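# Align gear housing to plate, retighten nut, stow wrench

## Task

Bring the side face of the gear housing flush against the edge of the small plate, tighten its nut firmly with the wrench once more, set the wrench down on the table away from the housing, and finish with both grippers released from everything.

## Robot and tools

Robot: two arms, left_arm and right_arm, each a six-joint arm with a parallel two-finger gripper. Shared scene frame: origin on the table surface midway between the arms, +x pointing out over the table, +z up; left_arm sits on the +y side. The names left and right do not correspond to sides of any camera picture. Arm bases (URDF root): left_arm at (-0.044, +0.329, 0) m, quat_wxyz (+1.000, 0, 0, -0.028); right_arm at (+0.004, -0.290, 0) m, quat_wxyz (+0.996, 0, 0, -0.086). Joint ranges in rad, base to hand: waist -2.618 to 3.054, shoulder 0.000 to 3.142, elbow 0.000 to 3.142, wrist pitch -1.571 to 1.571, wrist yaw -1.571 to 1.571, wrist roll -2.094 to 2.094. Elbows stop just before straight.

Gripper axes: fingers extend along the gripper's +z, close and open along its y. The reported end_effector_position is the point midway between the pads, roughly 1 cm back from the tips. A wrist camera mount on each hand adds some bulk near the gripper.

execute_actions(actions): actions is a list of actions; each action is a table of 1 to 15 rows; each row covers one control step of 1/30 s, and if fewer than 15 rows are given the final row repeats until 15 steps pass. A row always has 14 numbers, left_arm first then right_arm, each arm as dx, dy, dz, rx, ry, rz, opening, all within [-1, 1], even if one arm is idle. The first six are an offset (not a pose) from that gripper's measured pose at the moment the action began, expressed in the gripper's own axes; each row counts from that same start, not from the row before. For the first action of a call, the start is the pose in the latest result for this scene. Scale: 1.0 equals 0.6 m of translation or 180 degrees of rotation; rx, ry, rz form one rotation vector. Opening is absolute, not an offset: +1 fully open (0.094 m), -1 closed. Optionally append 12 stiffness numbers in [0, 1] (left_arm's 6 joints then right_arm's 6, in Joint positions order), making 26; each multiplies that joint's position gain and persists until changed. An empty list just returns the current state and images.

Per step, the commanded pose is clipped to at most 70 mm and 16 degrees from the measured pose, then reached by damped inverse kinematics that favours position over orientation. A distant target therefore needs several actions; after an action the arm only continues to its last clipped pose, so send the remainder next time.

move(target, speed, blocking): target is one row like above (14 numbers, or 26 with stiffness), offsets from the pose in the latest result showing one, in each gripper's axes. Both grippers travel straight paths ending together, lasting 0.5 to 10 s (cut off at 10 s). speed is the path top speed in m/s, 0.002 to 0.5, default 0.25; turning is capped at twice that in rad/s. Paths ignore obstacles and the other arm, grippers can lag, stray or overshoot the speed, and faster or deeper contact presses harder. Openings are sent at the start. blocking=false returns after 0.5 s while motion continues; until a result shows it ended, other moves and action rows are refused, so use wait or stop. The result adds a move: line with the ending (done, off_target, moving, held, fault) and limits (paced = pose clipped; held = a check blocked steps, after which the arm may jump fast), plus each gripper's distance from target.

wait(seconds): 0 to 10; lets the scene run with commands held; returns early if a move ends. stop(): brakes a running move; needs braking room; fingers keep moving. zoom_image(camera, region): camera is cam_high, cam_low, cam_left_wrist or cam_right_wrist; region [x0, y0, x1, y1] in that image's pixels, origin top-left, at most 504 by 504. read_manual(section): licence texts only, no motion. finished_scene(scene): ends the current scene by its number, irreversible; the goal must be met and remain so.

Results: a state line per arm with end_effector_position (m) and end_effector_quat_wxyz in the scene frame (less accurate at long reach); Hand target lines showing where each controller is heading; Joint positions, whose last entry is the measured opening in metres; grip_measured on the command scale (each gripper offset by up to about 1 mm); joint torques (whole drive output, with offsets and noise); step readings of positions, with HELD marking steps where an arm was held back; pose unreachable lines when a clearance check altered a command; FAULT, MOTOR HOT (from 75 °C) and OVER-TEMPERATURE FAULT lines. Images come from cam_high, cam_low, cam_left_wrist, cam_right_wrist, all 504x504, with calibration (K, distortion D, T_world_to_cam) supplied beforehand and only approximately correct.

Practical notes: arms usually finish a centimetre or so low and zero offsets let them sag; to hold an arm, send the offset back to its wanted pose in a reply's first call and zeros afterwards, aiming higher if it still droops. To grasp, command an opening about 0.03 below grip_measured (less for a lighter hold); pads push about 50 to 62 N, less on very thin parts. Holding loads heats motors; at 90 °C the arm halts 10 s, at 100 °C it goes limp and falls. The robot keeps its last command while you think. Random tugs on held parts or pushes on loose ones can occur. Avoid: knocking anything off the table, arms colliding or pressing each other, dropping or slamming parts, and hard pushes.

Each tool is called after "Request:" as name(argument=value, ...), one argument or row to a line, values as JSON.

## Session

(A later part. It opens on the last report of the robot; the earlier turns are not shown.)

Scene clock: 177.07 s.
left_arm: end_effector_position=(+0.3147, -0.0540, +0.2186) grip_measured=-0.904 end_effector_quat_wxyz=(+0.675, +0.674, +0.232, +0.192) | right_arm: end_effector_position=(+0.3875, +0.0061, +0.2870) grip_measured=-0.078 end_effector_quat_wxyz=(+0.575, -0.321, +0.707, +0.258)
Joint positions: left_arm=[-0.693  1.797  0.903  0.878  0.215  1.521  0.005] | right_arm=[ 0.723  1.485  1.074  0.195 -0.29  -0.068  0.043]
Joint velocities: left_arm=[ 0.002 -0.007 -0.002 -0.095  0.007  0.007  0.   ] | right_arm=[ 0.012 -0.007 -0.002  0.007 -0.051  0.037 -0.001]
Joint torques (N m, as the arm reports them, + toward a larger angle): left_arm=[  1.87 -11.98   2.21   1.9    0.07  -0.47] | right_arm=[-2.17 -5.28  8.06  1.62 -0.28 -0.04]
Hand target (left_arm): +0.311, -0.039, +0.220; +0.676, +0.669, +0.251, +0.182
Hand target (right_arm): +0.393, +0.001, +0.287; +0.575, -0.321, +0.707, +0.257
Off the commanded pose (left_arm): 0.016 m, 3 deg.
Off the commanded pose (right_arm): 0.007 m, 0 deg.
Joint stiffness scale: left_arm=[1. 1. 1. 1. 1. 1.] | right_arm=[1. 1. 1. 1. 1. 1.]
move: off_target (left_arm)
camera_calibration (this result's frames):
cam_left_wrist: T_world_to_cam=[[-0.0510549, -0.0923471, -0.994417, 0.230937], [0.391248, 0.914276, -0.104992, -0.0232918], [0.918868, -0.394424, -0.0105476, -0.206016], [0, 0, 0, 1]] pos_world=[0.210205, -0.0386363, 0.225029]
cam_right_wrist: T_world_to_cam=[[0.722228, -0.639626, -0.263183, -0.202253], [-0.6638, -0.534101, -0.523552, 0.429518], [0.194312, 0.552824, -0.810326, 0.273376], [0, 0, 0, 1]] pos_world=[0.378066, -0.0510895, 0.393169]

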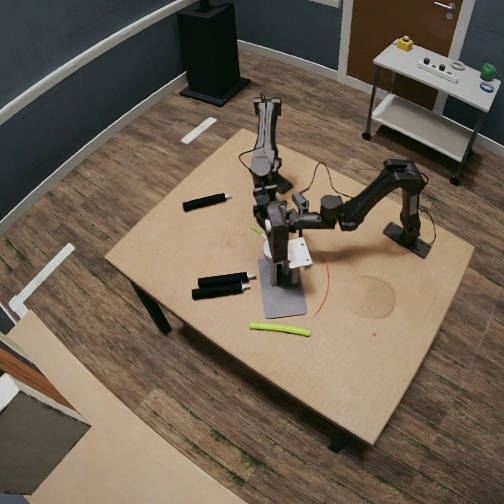

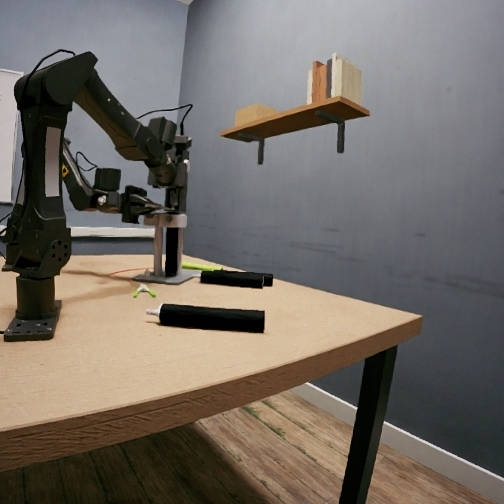

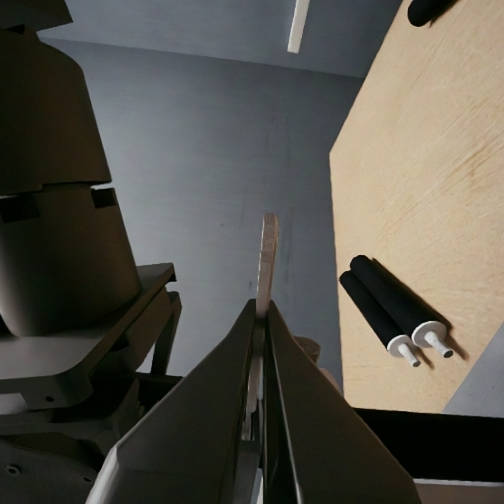

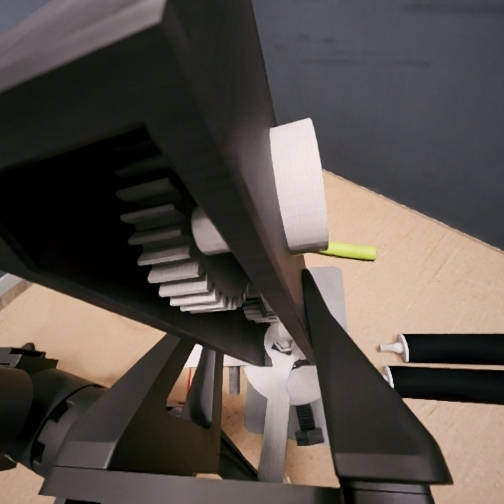

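Request:
move(
  target=[0,0.015,0.03,0,0,0,-1, 0,0,0,0,0,0,-0.4],
  speed=0.015,
)

Request:
move(
  target=[0,-0.016,0,0.012,0,0.015,-1, 0,0,0,0,0,0,-0.4],
  speed=0.02,
)

Request:
zoom_image(
  camera="cam_right_wrist",
  region=[240,310,330,400],
)

Scene clock: 178.77 s.
left_arm: end_effector_position=(+0.3206, -0.0597, +0.2185) grip_measured=-0.904 end_effector_quat_wxyz=(+0.669, +0.679, +0.231, +0.195) | right_arm: end_effector_position=(+0.3875, +0.0063, +0.2870) grip_measured=-0.078 end_effector_quat_wxyz=(+0.575, -0.321, +0.707, +0.257)
Joint positions: left_arm=[-0.694  1.816  0.944  0.844  0.21   1.531  0.005] | right_arm=[ 0.723  1.485  1.074  0.195 -0.288 -0.067  0.043]
Joint velocities: left_arm=[ 0.002  0.002  0.012  0.007 -0.037  0.095 -0.001] | right_arm=[-0.017 -0.002 -0.007  0.037 -0.051 -0.022 -0.   ]
Joint torques (N m, as the arm reports them, + toward a larger angle): left_arm=[-0.72 -7.23 10.85  1.74 -0.03 -0.12] | right_arm=[-0.04 -5.84  7.4   1.65 -0.07 -0.01]
Hand target (left_arm): +0.325, -0.068, +0.227; +0.675, +0.674, +0.232, +0.192
Hand target (right_arm): +0.388, +0.006, +0.287; +0.575, -0.321, +0.707, +0.258
Off the commanded pose (left_arm): 0.013 m, 1 deg.
Off the commanded pose (right_arm): 0.000 m, 0 deg.
Joint stiffness scale: left_arm=[1. 1. 1. 1. 1. 1.] | right_arm=[1. 1. 1. 1. 1. 1.]
move: off_target (left_arm)
camera_calibration (this result's frames):
cam_left_wrist: T_world_to_cam=[[-0.0515572, -0.0780034, -0.995619, 0.23194], [0.388941, 0.916662, -0.0919583, -0.0223164], [0.919819, -0.391978, -0.0169218, -0.212432], [0, 0, 0, 1]] pos_world=[0.216036, -0.0447199, 0.225277]
cam_right_wrist: T_world_to_cam=[[0.721911, -0.639929, -0.263316, -0.201939], [-0.66411, -0.533793, -0.523472, 0.42964], [0.194429, 0.552771, -0.810334, 0.273252], [0, 0, 0, 1]] pos_world=[0.377982, -0.050934, 0.393156]

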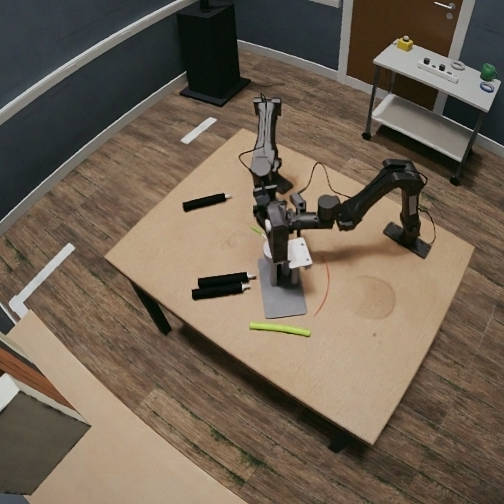

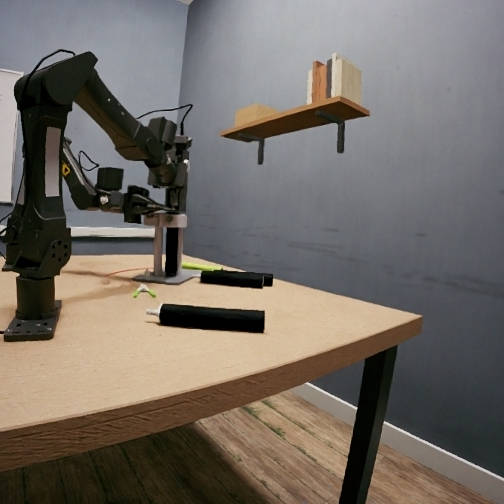

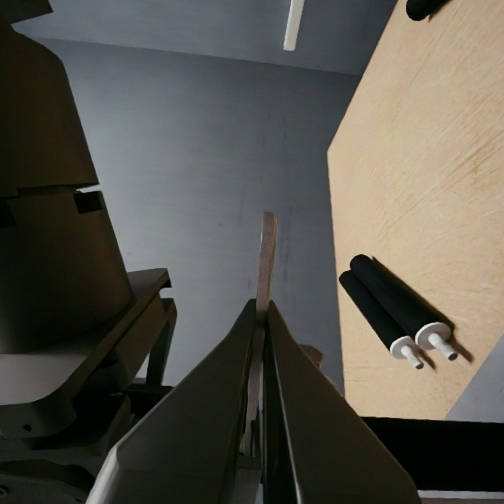

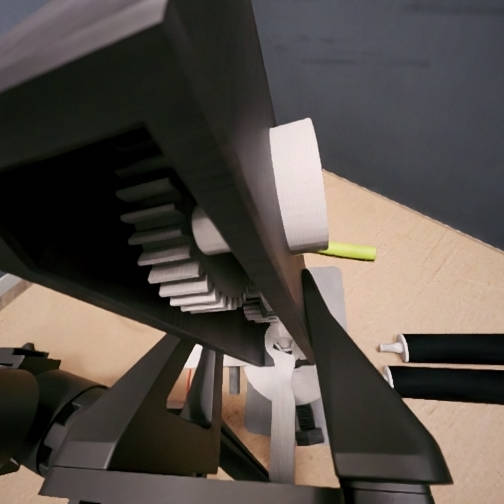

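Scene clock: 180.50 s.
left_arm: end_effector_position=(+0.3204, -0.0596, +0.2138) grip_measured=-0.904 end_effector_quat_wxyz=(+0.658, +0.691, +0.215, +0.210) | right_arm: end_effector_position=(+0.3875, +0.0063, +0.2870) grip_measured=-0.078 end_effector_quat_wxyz=(+0.575, -0.321, +0.707, +0.257)
Joint positions: left_arm=[-0.694  1.816  0.944  0.825  0.21   1.588  0.005] | right_arm=[ 0.723  1.485  1.074  0.195 -0.288 -0.067  0.043]
Joint velocities: left_arm=[ 0.042 -0.002 -0.002 -0.022 -0.051 -0.022  0.001] | right_arm=[-0.012  0.017 -0.007  0.051  0.007 -0.022  0.   ]
Joint torques (N m, as the arm reports them, + toward a larger angle): left_arm=[-0.1  -8.39  6.64  1.72  0.02 -0.05] | right_arm=[ 0.02 -5.84  7.39  1.64 -0.05  0.  ]
Hand target (left_arm): +0.320, -0.060, +0.209; +0.652, +0.696, +0.219, +0.206
Hand target (right_arm): +0.387, +0.006, +0.287; +0.575, -0.321, +0.707, +0.257
Off the commanded pose (left_arm): 0.005 m, 1 deg.
Off the commanded pose (right_arm): 0.000 m, 0 deg.
Joint stiffness scale: left_arm=[1. 1. 1. 1. 1. 1.] | right_arm=[1. 1. 1. 1. 1. 1.]
move: done
camera_calibration (this result's frames):
cam_left_wrist: T_world_to_cam=[[-0.0197842, -0.032404, -0.999279, 0.220525], [0.39296, 0.918788, -0.0375739, -0.0356047], [0.919343, -0.39342, -0.00544399, -0.214723], [0, 0, 0, 1]] pos_world=[0.215758, -0.0446175, 0.217859]
cam_right_wrist: T_world_to_cam=[[0.721911, -0.639929, -0.263316, -0.201939], [-0.66411, -0.533793, -0.523472, 0.42964], [0.194429, 0.552771, -0.810334, 0.273252], [0, 0, 0, 1]] pos_world=[0.377982, -0.050934, 0.393156]

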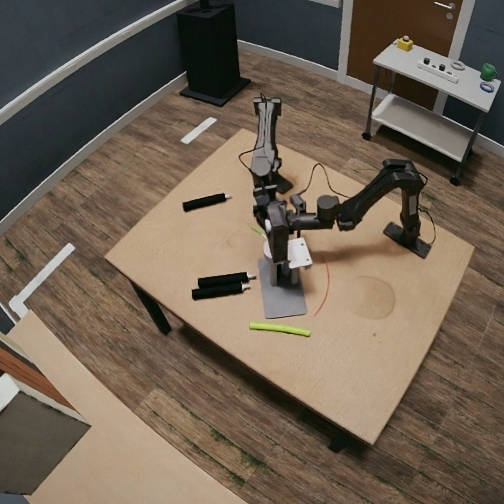

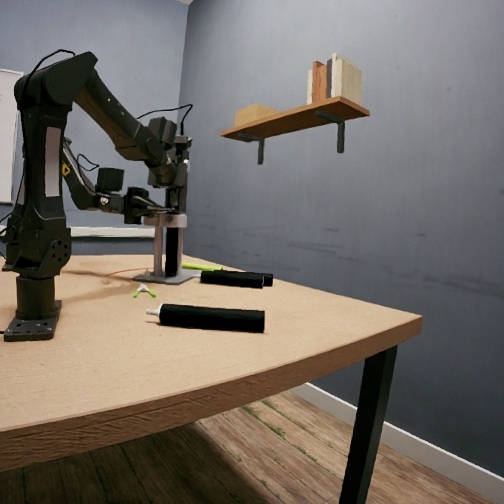

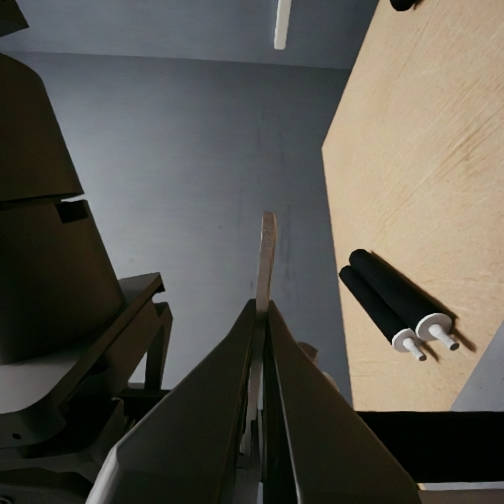

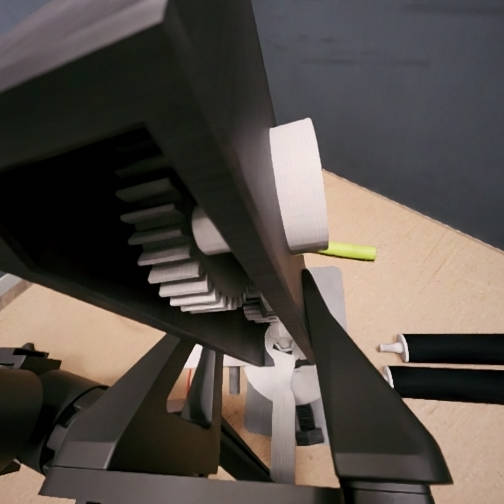

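Region (240, 310, 330, 400) of cam_right_wrist's 504x504 image, scaled by 5.600, with more detail than that image has.

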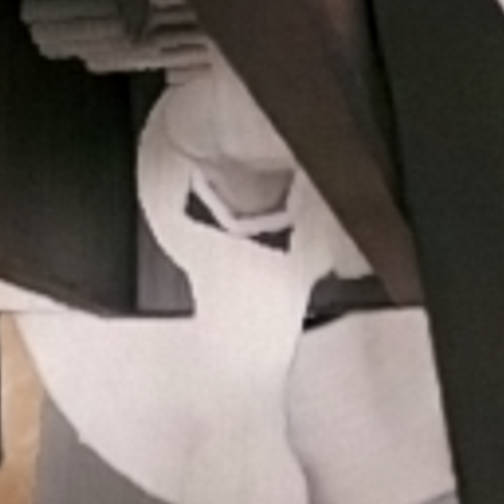

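Request:
move(
  target=[0,0.012,0.022,0,0,-0.008,-1, 0,0,0,0,0,0,-0.4],
  speed=0.015,
)

Request:
zoom_image(
  camera="cam_right_wrist",
  region=[240,310,330,400],
)

Scene clock: 181.93 s.
left_arm: end_effector_position=(+0.3212, -0.0604, +0.2142) grip_measured=-0.904 end_effector_quat_wxyz=(+0.657, +0.692, +0.218, +0.207) | right_arm: end_effector_position=(+0.3875, +0.0063, +0.2871) grip_measured=-0.078 end_effector_quat_wxyz=(+0.575, -0.321, +0.707, +0.257)
Joint positions: left_arm=[-0.694  1.816  0.951  0.812  0.21   1.582  0.005] | right_arm=[ 0.723  1.485  1.074  0.196 -0.288 -0.067  0.043]
Joint velocities: left_arm=[-0.017 -0.012 -0.017 -0.022 -0.022  0.007  0.001] | right_arm=[ 0.017 -0.002 -0.007 -0.051 -0.007 -0.051 -0.001]
Joint torques (N m, as the arm reports them, + toward a larger angle): left_arm=[-0.84 -6.56 11.63  1.68 -0.06 -0.19] | right_arm=[ 0.06 -5.84  7.46  1.62 -0.06  0.  ]
Hand target (left_arm): +0.327, -0.070, +0.221; +0.661, +0.688, +0.224, +0.202
Hand target (right_arm): +0.387, +0.006, +0.287; +0.575, -0.321, +0.707, +0.257
Off the commanded pose (left_arm): 0.014 m, 1 deg.
Off the commanded pose (right_arm): 0.000 m, 0 deg.
Joint stiffness scale: left_arm=[1. 1. 1. 1. 1. 1.] | right_arm=[1. 1. 1. 1. 1. 1.]
move: off_target (left_arm)
camera_calibration (this result's frames):
cam_left_wrist: T_world_to_cam=[[-0.0281377, -0.0327945, -0.999066, 0.223566], [0.392704, 0.918741, -0.041218, -0.0343071], [0.919234, -0.393497, -0.0129727, -0.214053], [0, 0, 0, 1]] pos_world=[0.216528, -0.0453782, 0.219166]
cam_right_wrist: T_world_to_cam=[[0.721996, -0.639876, -0.26321, -0.201985], [-0.66394, -0.533688, -0.523794, 0.429729], [0.194692, 0.552933, -0.810161, 0.273163], [0, 0, 0, 1]] pos_world=[0.377964, -0.0509448, 0.393231]

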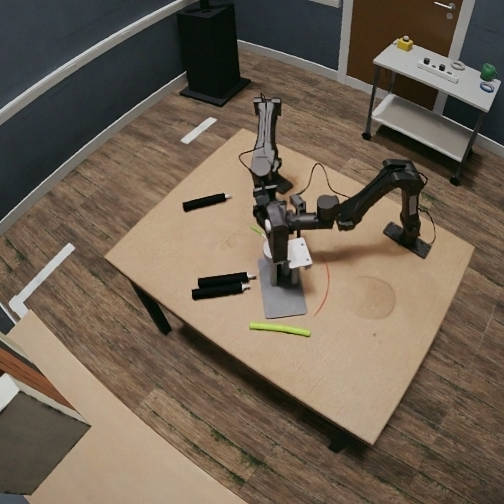

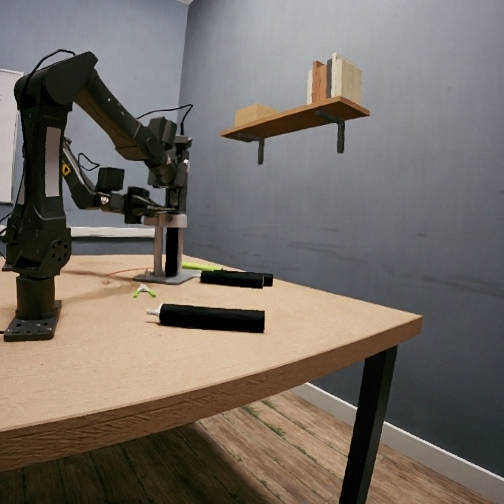

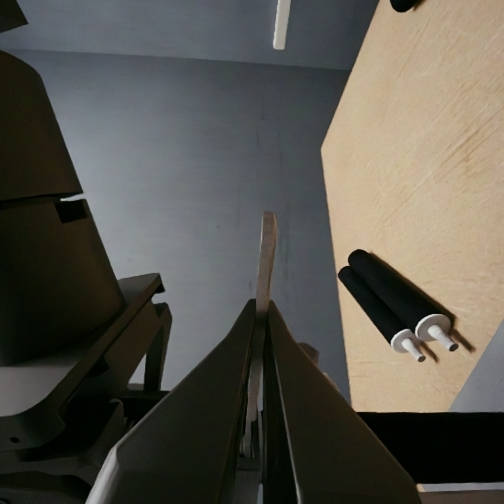

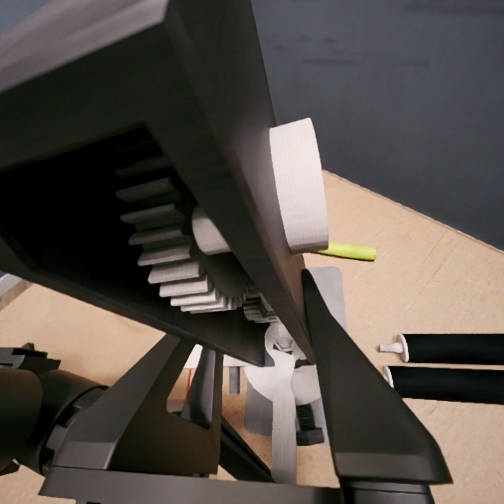

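Region (240, 310, 330, 400) of cam_right_wrist's 504x504 image, scaled by 5.600, with more detail than that image has.

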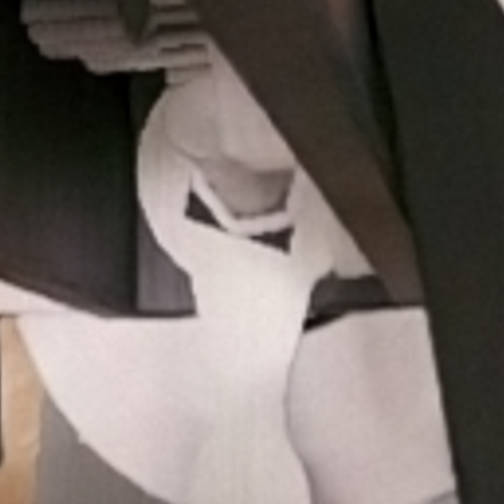

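Request:
move(
  target=[0.006,0,-0.058,0,0,-0.006,-1, 0,-0.018,0,0,0,0,-0.4],
  speed=0.015,
)

Request:
zoom_image(
  camera="cam_right_wrist",
  region=[240,310,330,400],
)

Scene clock: 184.63 s.
left_arm: end_effector_position=(+0.3115, -0.0486, +0.2138) grip_measured=-0.904 end_effector_quat_wxyz=(+0.658, +0.691, +0.213, +0.208) | right_arm: end_effector_position=(+0.3871, +0.0065, +0.2873) grip_measured=-0.078 end_effector_quat_wxyz=(+0.575, -0.321, +0.706, +0.260)
Joint positions: left_arm=[-0.686  1.771  0.885  0.839  0.224  1.589  0.005] | right_arm=[ 0.722  1.485  1.074  0.196 -0.294 -0.066  0.043]
Joint velocities: left_arm=[-0.017  0.007 -0.002 -0.007 -0.037  0.022 -0.001] | right_arm=[-0.012 -0.012 -0.007 -0.022 -0.022 -0.022  0.   ]
Joint torques (N m, as the arm reports them, + toward a larger angle): left_arm=[  2.25 -12.67   1.21   1.91   0.21  -0.29] | right_arm=[-3.1  -5.05  8.39  1.61 -0.33 -0.09]
Hand target (left_arm): +0.305, -0.032, +0.215; +0.659, +0.689, +0.224, +0.201
Hand target (right_arm): +0.395, -0.001, +0.287; +0.576, -0.321, +0.707, +0.257
Off the commanded pose (left_arm): 0.020 m, 2 deg.
Off the commanded pose (right_arm): 0.011 m, 0 deg.
Joint stiffness scale: left_arm=[1. 1. 1. 1. 1. 1.] | right_arm=[1. 1. 1. 1. 1. 1.]
move: off_target (left_arm, right_arm)
camera_calibration (this result's frames):
cam_left_wrist: T_world_to_cam=[[-0.0191874, -0.0323885, -0.999291, 0.220509], [0.397925, 0.916657, -0.0373508, -0.0438677], [0.917217, -0.39836, -0.00470005, -0.201976], [0, 0, 0, 1]] pos_world=[0.206943, -0.0331055, 0.217765]
cam_right_wrist: T_world_to_cam=[[0.724378, -0.636307, -0.26531, -0.201836], [-0.662294, -0.535442, -0.524088, 0.429139], [0.191422, 0.555351, -0.809285, 0.274222], [0, 0, 0, 1]] pos_world=[0.377929, -0.0509398, 0.393281]

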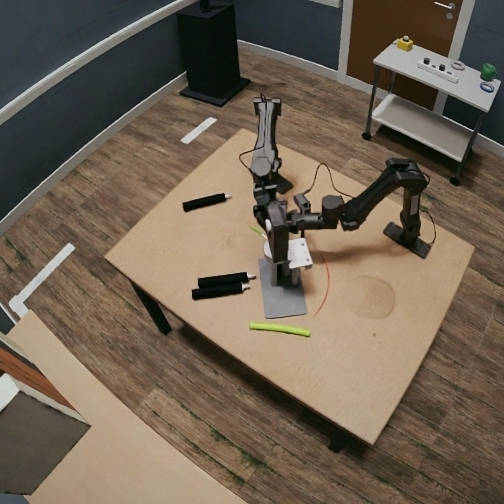

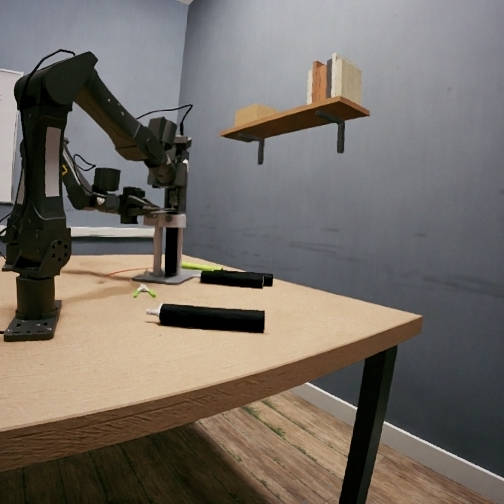

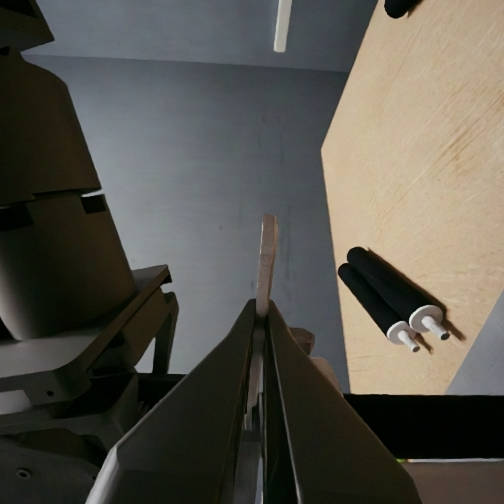

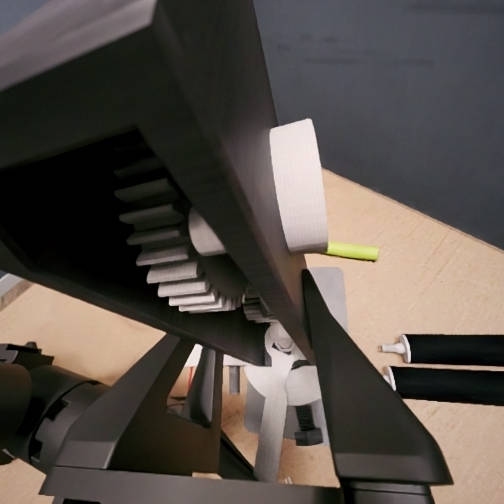

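Region (240, 310, 330, 400) of cam_right_wrist's 504x504 image, scaled by 5.600, with more detail than that image has.

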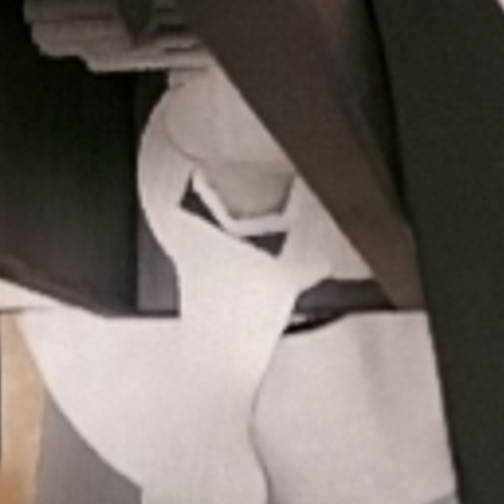

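Nut is turning. One more pull.

Request:
move(
  target=[0.008,0,-0.048,0,0,-0.006,-1, 0,-0.02,0,0,0,0,-0.4],
  speed=0.015,
)

Request:
zoom_image(
  camera="cam_right_wrist",
  region=[160,290,330,430],
)

Scene clock: 186.93 s.
left_arm: end_effector_position=(+0.3074, -0.0427, +0.2134) grip_measured=-0.904 end_effector_quat_wxyz=(+0.660, +0.691, +0.209, +0.209) | right_arm: end_effector_position=(+0.3862, +0.0077, +0.2872) grip_measured=-0.076 end_effector_quat_wxyz=(+0.574, -0.321, +0.707, +0.261)
Joint positions: left_arm=[-0.679  1.751  0.853  0.855  0.235  1.594  0.005] | right_arm=[ 0.726  1.485  1.074  0.196 -0.292 -0.063  0.043]
Joint velocities: left_arm=[ 0.012  0.012 -0.007 -0.007 -0.007 -0.051 -0.001] | right_arm=[ 0.002  0.002 -0.002  0.051 -0.095  0.007  0.001]
Joint torques (N m, as the arm reports them, + toward a larger angle): left_arm=[  2.53 -12.62   0.69   1.91   0.24  -0.23] | right_arm=[-4.03 -4.97  8.43  1.61 -0.44 -0.11]
Hand target (left_arm): +0.300, -0.024, +0.214; +0.660, +0.689, +0.220, +0.203
Hand target (right_arm): +0.396, -0.001, +0.287; +0.575, -0.321, +0.706, +0.259
Off the commanded pose (left_arm): 0.022 m, 1 deg.
Off the commanded pose (right_arm): 0.013 m, 0 deg.
Joint stiffness scale: left_arm=[1. 1. 1. 1. 1. 1.] | right_arm=[1. 1. 1. 1. 1. 1.]
move: off_target (left_arm, right_arm)
camera_calibration (this result's frames):
cam_left_wrist: T_world_to_cam=[[-0.0121776, -0.032486, -0.999398, 0.218149], [0.402233, 0.914882, -0.03464, -0.0496615], [0.915457, -0.402412, 0.00192582, -0.196838], [0, 0, 0, 1]] pos_world=[0.202829, -0.0266887, 0.216677]
cam_right_wrist: T_world_to_cam=[[0.724454, -0.635202, -0.267739, -0.199826], [-0.662826, -0.535262, -0.523599, 0.429274], [0.18928, 0.556788, -0.808802, 0.274379], [0, 0, 0, 1]] pos_world=[0.377364, -0.0499262, 0.393185]

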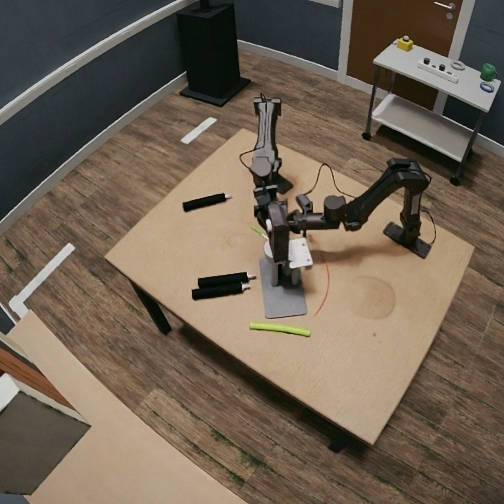

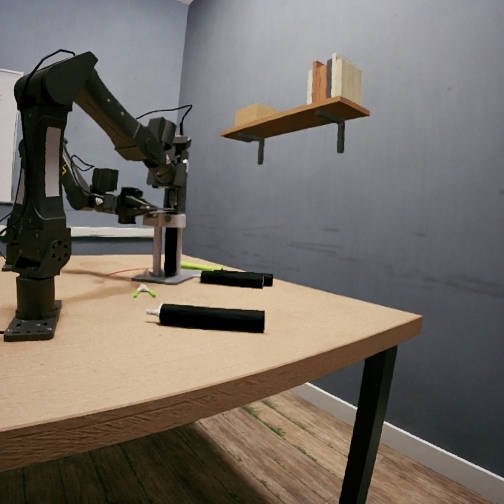

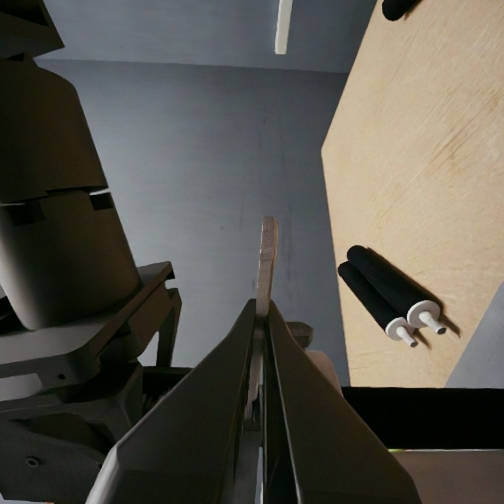

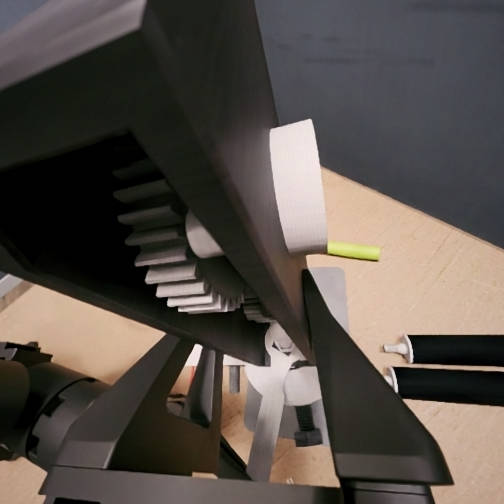

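Region (160, 290, 330, 430) of cam_right_wrist's 504x504 image, scaled by 2.965, with more detail than that image has; it fills the top 415 rows of this view, and the rest is white.

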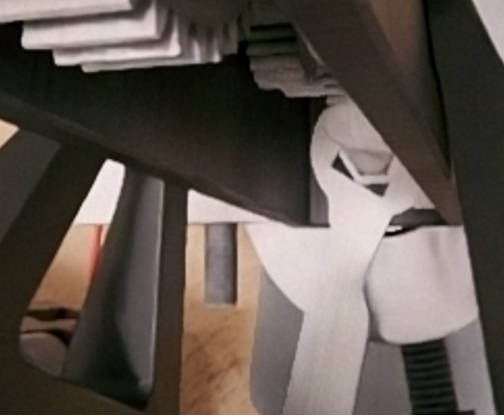

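Request:
move(
  target=[0,0.03,0.012,0,0,0.02,-1, 0,0,0,0,0,0,-0.4],
  speed=0.02,
)

Request:
move(
  target=[-0.13,0.01,0.025,0,0,0,-1, 0,0,0,0,0,0,-0.4],
  speed=0.03,
)

Scene clock: 188.97 s.
left_arm: end_effector_position=(+0.3096, -0.0461, +0.2086) grip_measured=-0.904 end_effector_quat_wxyz=(+0.641, +0.709, +0.191, +0.225) | right_arm: end_effector_position=(+0.3859, +0.0086, +0.2869) grip_measured=-0.076 end_effector_quat_wxyz=(+0.574, -0.320, +0.708, +0.259)
Joint positions: left_arm=[-0.682  1.757  0.879  0.798  0.233  1.664  0.005] | right_arm=[ 0.731  1.485  1.074  0.195 -0.282 -0.061  0.043]
Joint velocities: left_arm=[ 0.017  0.002 -0.012 -0.051  0.022  0.022 -0.001] | right_arm=[-0.007  0.002  0.002 -0.095 -0.037  0.022  0.001]
Joint torques (N m, as the arm reports them, + toward a larger angle): left_arm=[-0.2  -9.81  9.73  1.79  0.   -0.1 ] | right_arm=[-0.53 -5.86  7.4   1.64 -0.16  0.  ]
Hand target (left_arm): +0.311, -0.049, +0.231; +0.653, +0.697, +0.187, +0.230
Hand target (right_arm): +0.386, +0.008, +0.287; +0.574, -0.321, +0.707, +0.261
Off the commanded pose (left_arm): 0.023 m, 2 deg.
Off the commanded pose (right_arm): 0.001 m, 0 deg.
Joint stiffness scale: left_arm=[1. 1. 1. 1. 1. 1.] | right_arm=[1. 1. 1. 1. 1. 1.]
move: off_target (left_arm)
camera_calibration (this result's frames):
cam_left_wrist: T_world_to_cam=[[0.0187843, 0.0310303, -0.999342, 0.206557], [0.40673, 0.912839, 0.0359895, -0.0638181], [0.913355, -0.407138, 0.0045261, -0.200356], [0, 0, 0, 1]] pos_world=[0.205073, -0.0297266, 0.209624]
cam_right_wrist: T_world_to_cam=[[0.721538, -0.63861, -0.267507, -0.197988], [-0.665479, -0.533015, -0.522525, 0.430052], [0.191104, 0.555042, -0.809572, 0.27326], [0, 0, 0, 1]] pos_world=[0.376825, -0.0488833, 0.392974]

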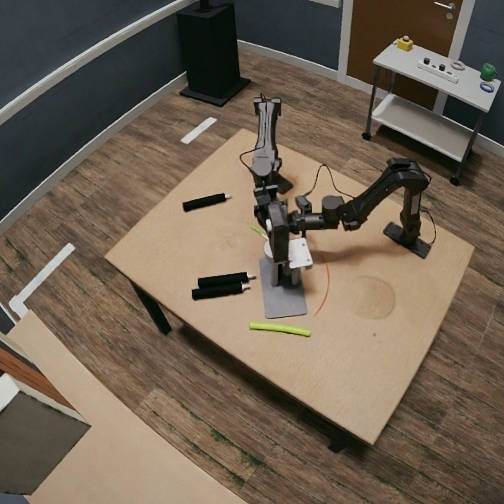

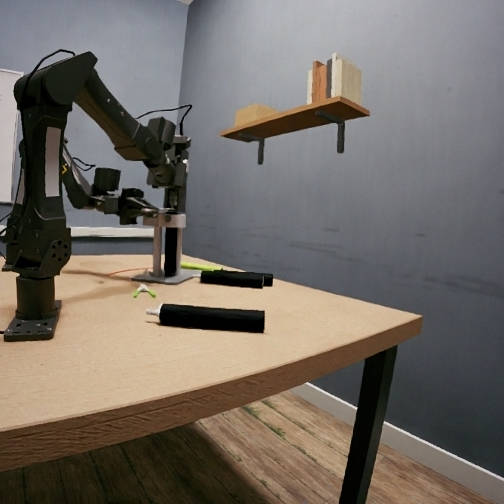

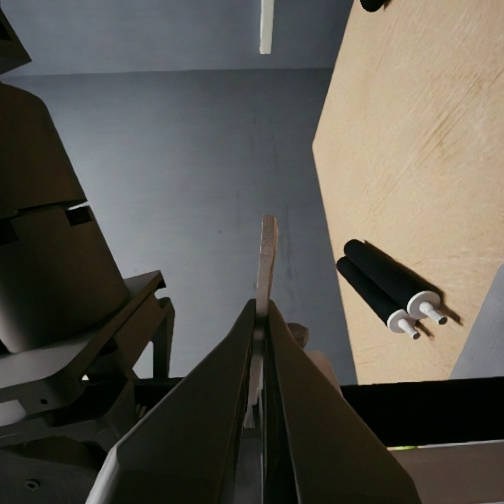

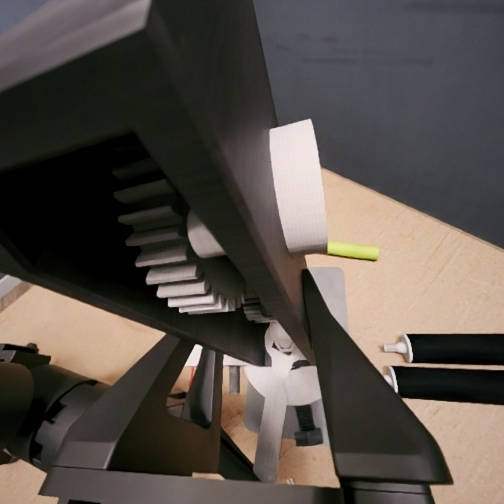

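Scene clock: 191.97 s.
left_arm: end_effector_position=(+0.2524, -0.0986, +0.1929) grip_measured=-0.904 end_effector_quat_wxyz=(+0.626, +0.723, +0.190, +0.222) | right_arm: end_effector_position=(+0.3859, +0.0085, +0.2869) grip_measured=-0.076 end_effector_quat_wxyz=(+0.574, -0.320, +0.708, +0.259)
Joint positions: left_arm=[-0.908  1.779  0.879  0.783  0.009  1.656  0.005] | right_arm=[ 0.731  1.485  1.074  0.195 -0.282 -0.061  0.043]
Joint velocities: left_arm=[-0.017  0.002 -0.002 -0.007 -0.051 -0.007 -0.001] | right_arm=[-0.012  0.002 -0.007  0.037 -0.007 -0.037  0.001]
Joint torques (N m, as the arm reports them, + toward a larger angle): left_arm=[-0.51 -8.35  8.55  2.11  0.05 -0.13] | right_arm=[ 0.03 -5.8   7.47  1.64 -0.05  0.  ]
Hand target (left_arm): +0.253, -0.102, +0.208; +0.641, +0.709, +0.191, +0.224
Hand target (right_arm): +0.386, +0.009, +0.287; +0.574, -0.320, +0.708, +0.259
Off the commanded pose (left_arm): 0.015 m, 2 deg.
Off the commanded pose (right_arm): 0.000 m, 0 deg.
Joint stiffness scale: left_arm=[1. 1. 1. 1. 1. 1.] | right_arm=[1. 1. 1. 1. 1. 1.]
move: off_target (left_arm)
camera_calibration (this result's frames):
cam_left_wrist: T_world_to_cam=[[0.00393198, 0.069936, -0.997544, 0.20081], [0.410193, 0.909651, 0.0653909, 0.00105339], [0.91199, -0.409443, -0.0251105, -0.163528], [0, 0, 0, 1]] pos_world=[0.147914, -0.0819574, 0.196142]
cam_right_wrist: T_world_to_cam=[[0.721311, -0.638898, -0.267432, -0.197986], [-0.665655, -0.532804, -0.522517, 0.430123], [0.191346, 0.554915, -0.809603, 0.273189], [0, 0, 0, 1]] pos_world=[0.376849, -0.0489181, 0.392974]

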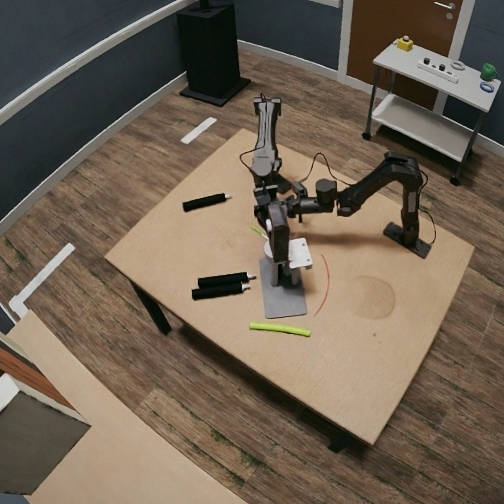

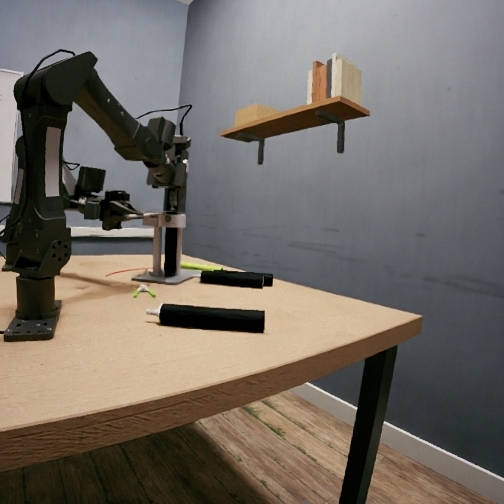

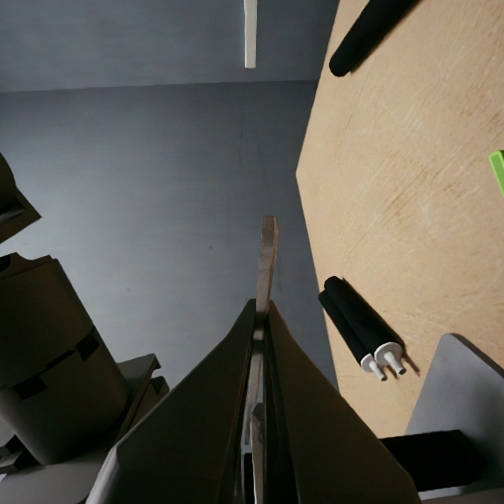

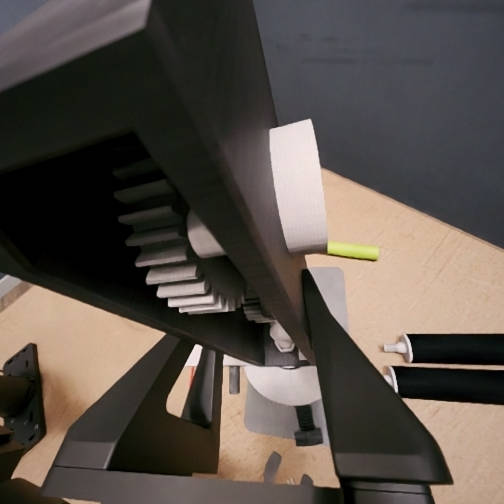

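Request:
move(
  target=[-0.04,-0.1,-0.22,0.1,0,0,-1, 0,0,0,0,0,0,0.6],
  speed=0.12,
)

Request:
move(
  target=[0,-0.15,0.07,0.2,0,-0.01,-1, 0,0,-0.17,0,0,0,0.6],
  speed=0.15,
)

Scene clock: 194.00 s.
left_arm: end_effector_position=(+0.1603, +0.0052, +0.1382) grip_measured=-0.904 end_effector_quat_wxyz=(+0.492, +0.821, +0.220, +0.189) | right_arm: end_effector_position=(+0.3859, +0.0086, +0.2872) grip_measured=+0.598 end_effector_quat_wxyz=(+0.575, -0.320, +0.707, +0.259)
Joint positions: left_arm=[-1.003  1.264  0.522  0.279 -0.103  1.623  0.005] | right_arm=[ 0.731  1.485  1.074  0.196 -0.282 -0.061  0.075]
Joint velocities: left_arm=[-0.012 -0.007  0.007 -0.022  0.007 -0.007 -0.001] | right_arm=[ 0.007 -0.007  0.002 -0.022  0.007 -0.066 -0.001]
Joint torques (N m, as the arm reports them, + toward a larger angle): left_arm=[-0.75 -6.01  6.41  2.   -0.05 -0.06] | right_arm=[ 0.08 -5.84  7.46  1.61 -0.05  0.01]
Hand target (left_arm): +0.158, +0.005, +0.147; +0.505, +0.812, +0.222, +0.189
Hand target (right_arm): +0.386, +0.009, +0.287; +0.574, -0.320, +0.708, +0.259
Off the commanded pose (left_arm): 0.009 m, 2 deg.
Off the commanded pose (right_arm): 0.000 m, 0 deg.
Joint stiffness scale: left_arm=[1. 1. 1. 1. 1. 1.] | right_arm=[1. 1. 1. 1. 1. 1.]
move: done
camera_calibration (this result's frames):
cam_left_wrist: T_world_to_cam=[[-0.177427, 0.349439, -0.920007, 0.156266], [0.41782, 0.873151, 0.251064, -0.0786852], [0.891037, -0.339852, -0.300923, 0.00260455], [0, 0, 0, 1]] pos_world=[0.0582813, 0.0149837, 0.164305]
cam_right_wrist: T_world_to_cam=[[0.721797, -0.638448, -0.267195, -0.198123], [-0.664972, -0.532698, -0.523494, 0.430324], [0.191889, 0.555534, -0.809049, 0.272994], [0, 0, 0, 1]] pos_world=[0.376773, -0.0489162, 0.3932]

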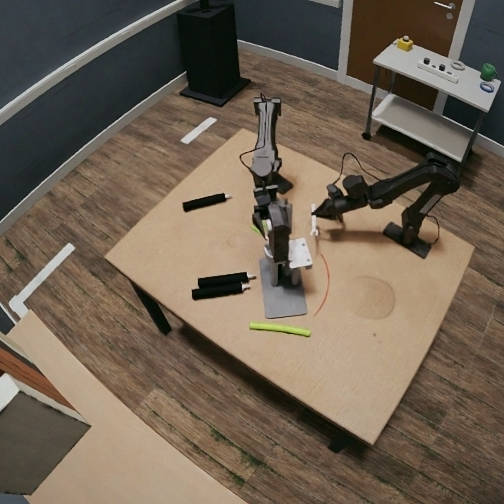

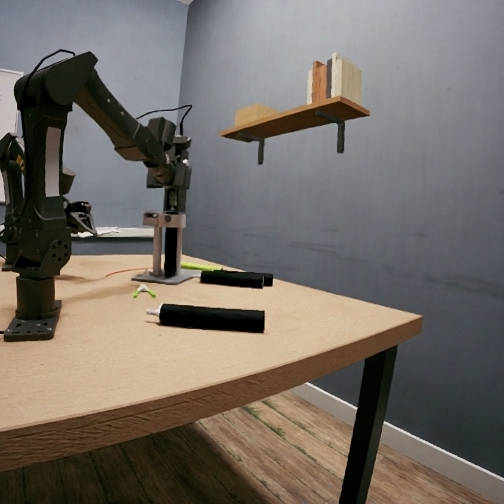

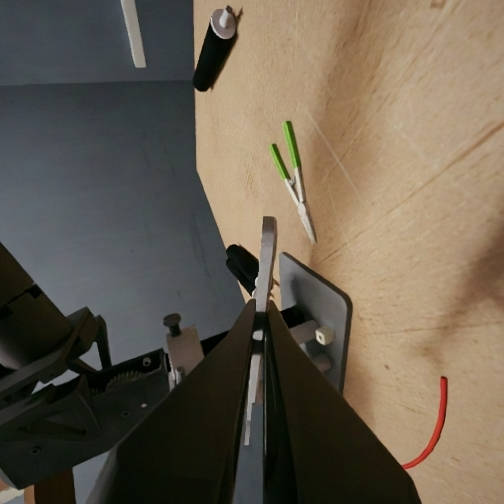

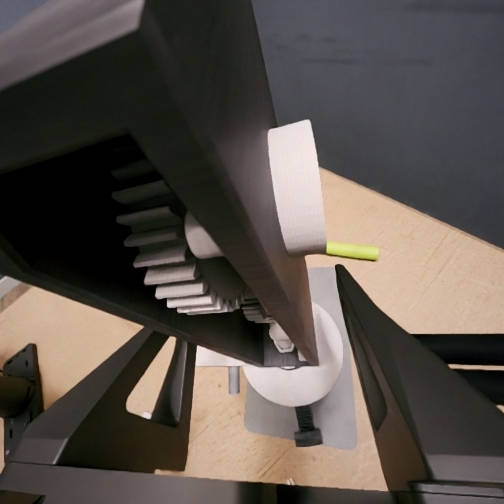

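Scene clock: 196.60 s.
left_arm: end_effector_position=(+0.1591, +0.0222, +0.0279) grip_measured=-0.904 end_effector_quat_wxyz=(+0.201, +0.935, +0.274, +0.103) | right_arm: end_effector_position=(+0.3266, -0.0640, +0.3093) grip_measured=+0.598 end_effector_quat_wxyz=(+0.578, -0.316, +0.707, +0.257)
Joint positions: left_arm=[-0.98   1.667  0.885 -0.344 -0.097  1.559  0.005] | right_arm=[ 0.605  1.125  0.898  0.008 -0.396 -0.086  0.075]
Joint velocities: left_arm=[ 0.007 -0.002 -0.012 -0.081 -0.037  0.007 -0.001] | right_arm=[ 0.007  0.012 -0.007  0.037  0.007 -0.095 -0.001]
Joint torques (N m, as the arm reports them, + toward a larger angle): left_arm=[ 0.78 -6.78  9.36  1.21  0.09 -0.12] | right_arm=[-0.69 -4.23  6.58  1.43 -0.23 -0.11]
Hand target (left_arm): +0.166, +0.013, +0.040; +0.218, +0.929, +0.279, +0.102
Hand target (right_arm): +0.321, -0.067, +0.308; +0.575, -0.320, +0.707, +0.258
Off the commanded pose (left_arm): 0.017 m, 2 deg.
Off the commanded pose (right_arm): 0.007 m, 1 deg.
Joint stiffness scale: left_arm=[1. 1. 1. 1. 1. 1.] | right_arm=[1. 1. 1. 1. 1. 1.]
move: off_target (left_arm)
camera_calibration (this result's frames):
cam_left_wrist: T_world_to_cam=[[-0.484835, 0.724764, -0.489543, 0.0771551], [0.513079, 0.688991, 0.511899, -0.0836669], [0.708297, -0.00298767, -0.705908, 0.0091958], [0, 0, 0, 1]] pos_world=[0.0738219, 0.00175403, 0.0870912]
cam_right_wrist: T_world_to_cam=[[0.716555, -0.644298, -0.267263, -0.194404], [-0.668343, -0.524496, -0.527467, 0.36664], [0.199667, 0.556583, -0.806442, 0.339285], [0, 0, 0, 1]] pos_world=[0.316598, -0.121793, 0.415048]

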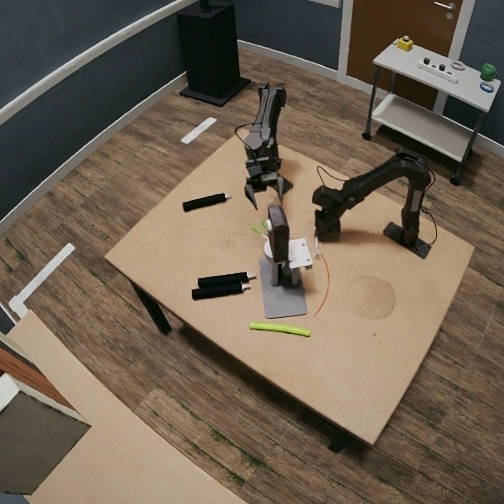

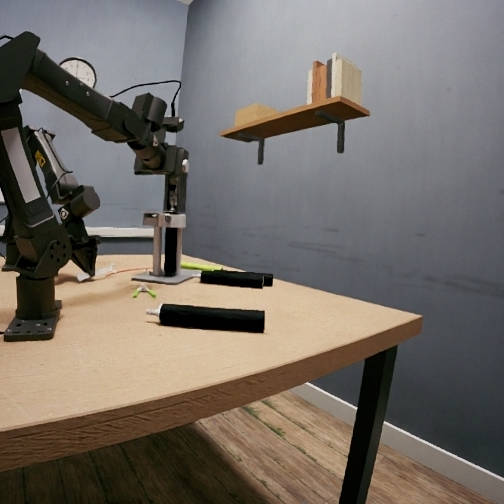

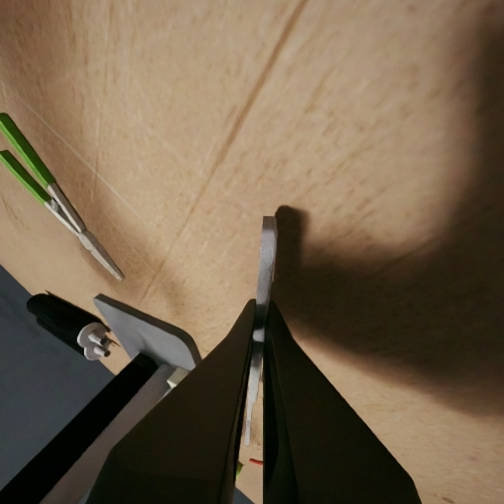

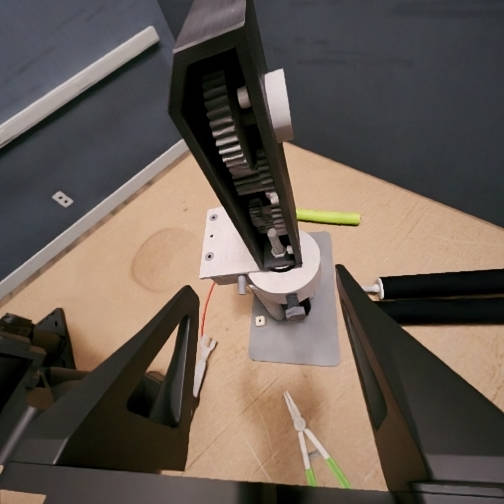

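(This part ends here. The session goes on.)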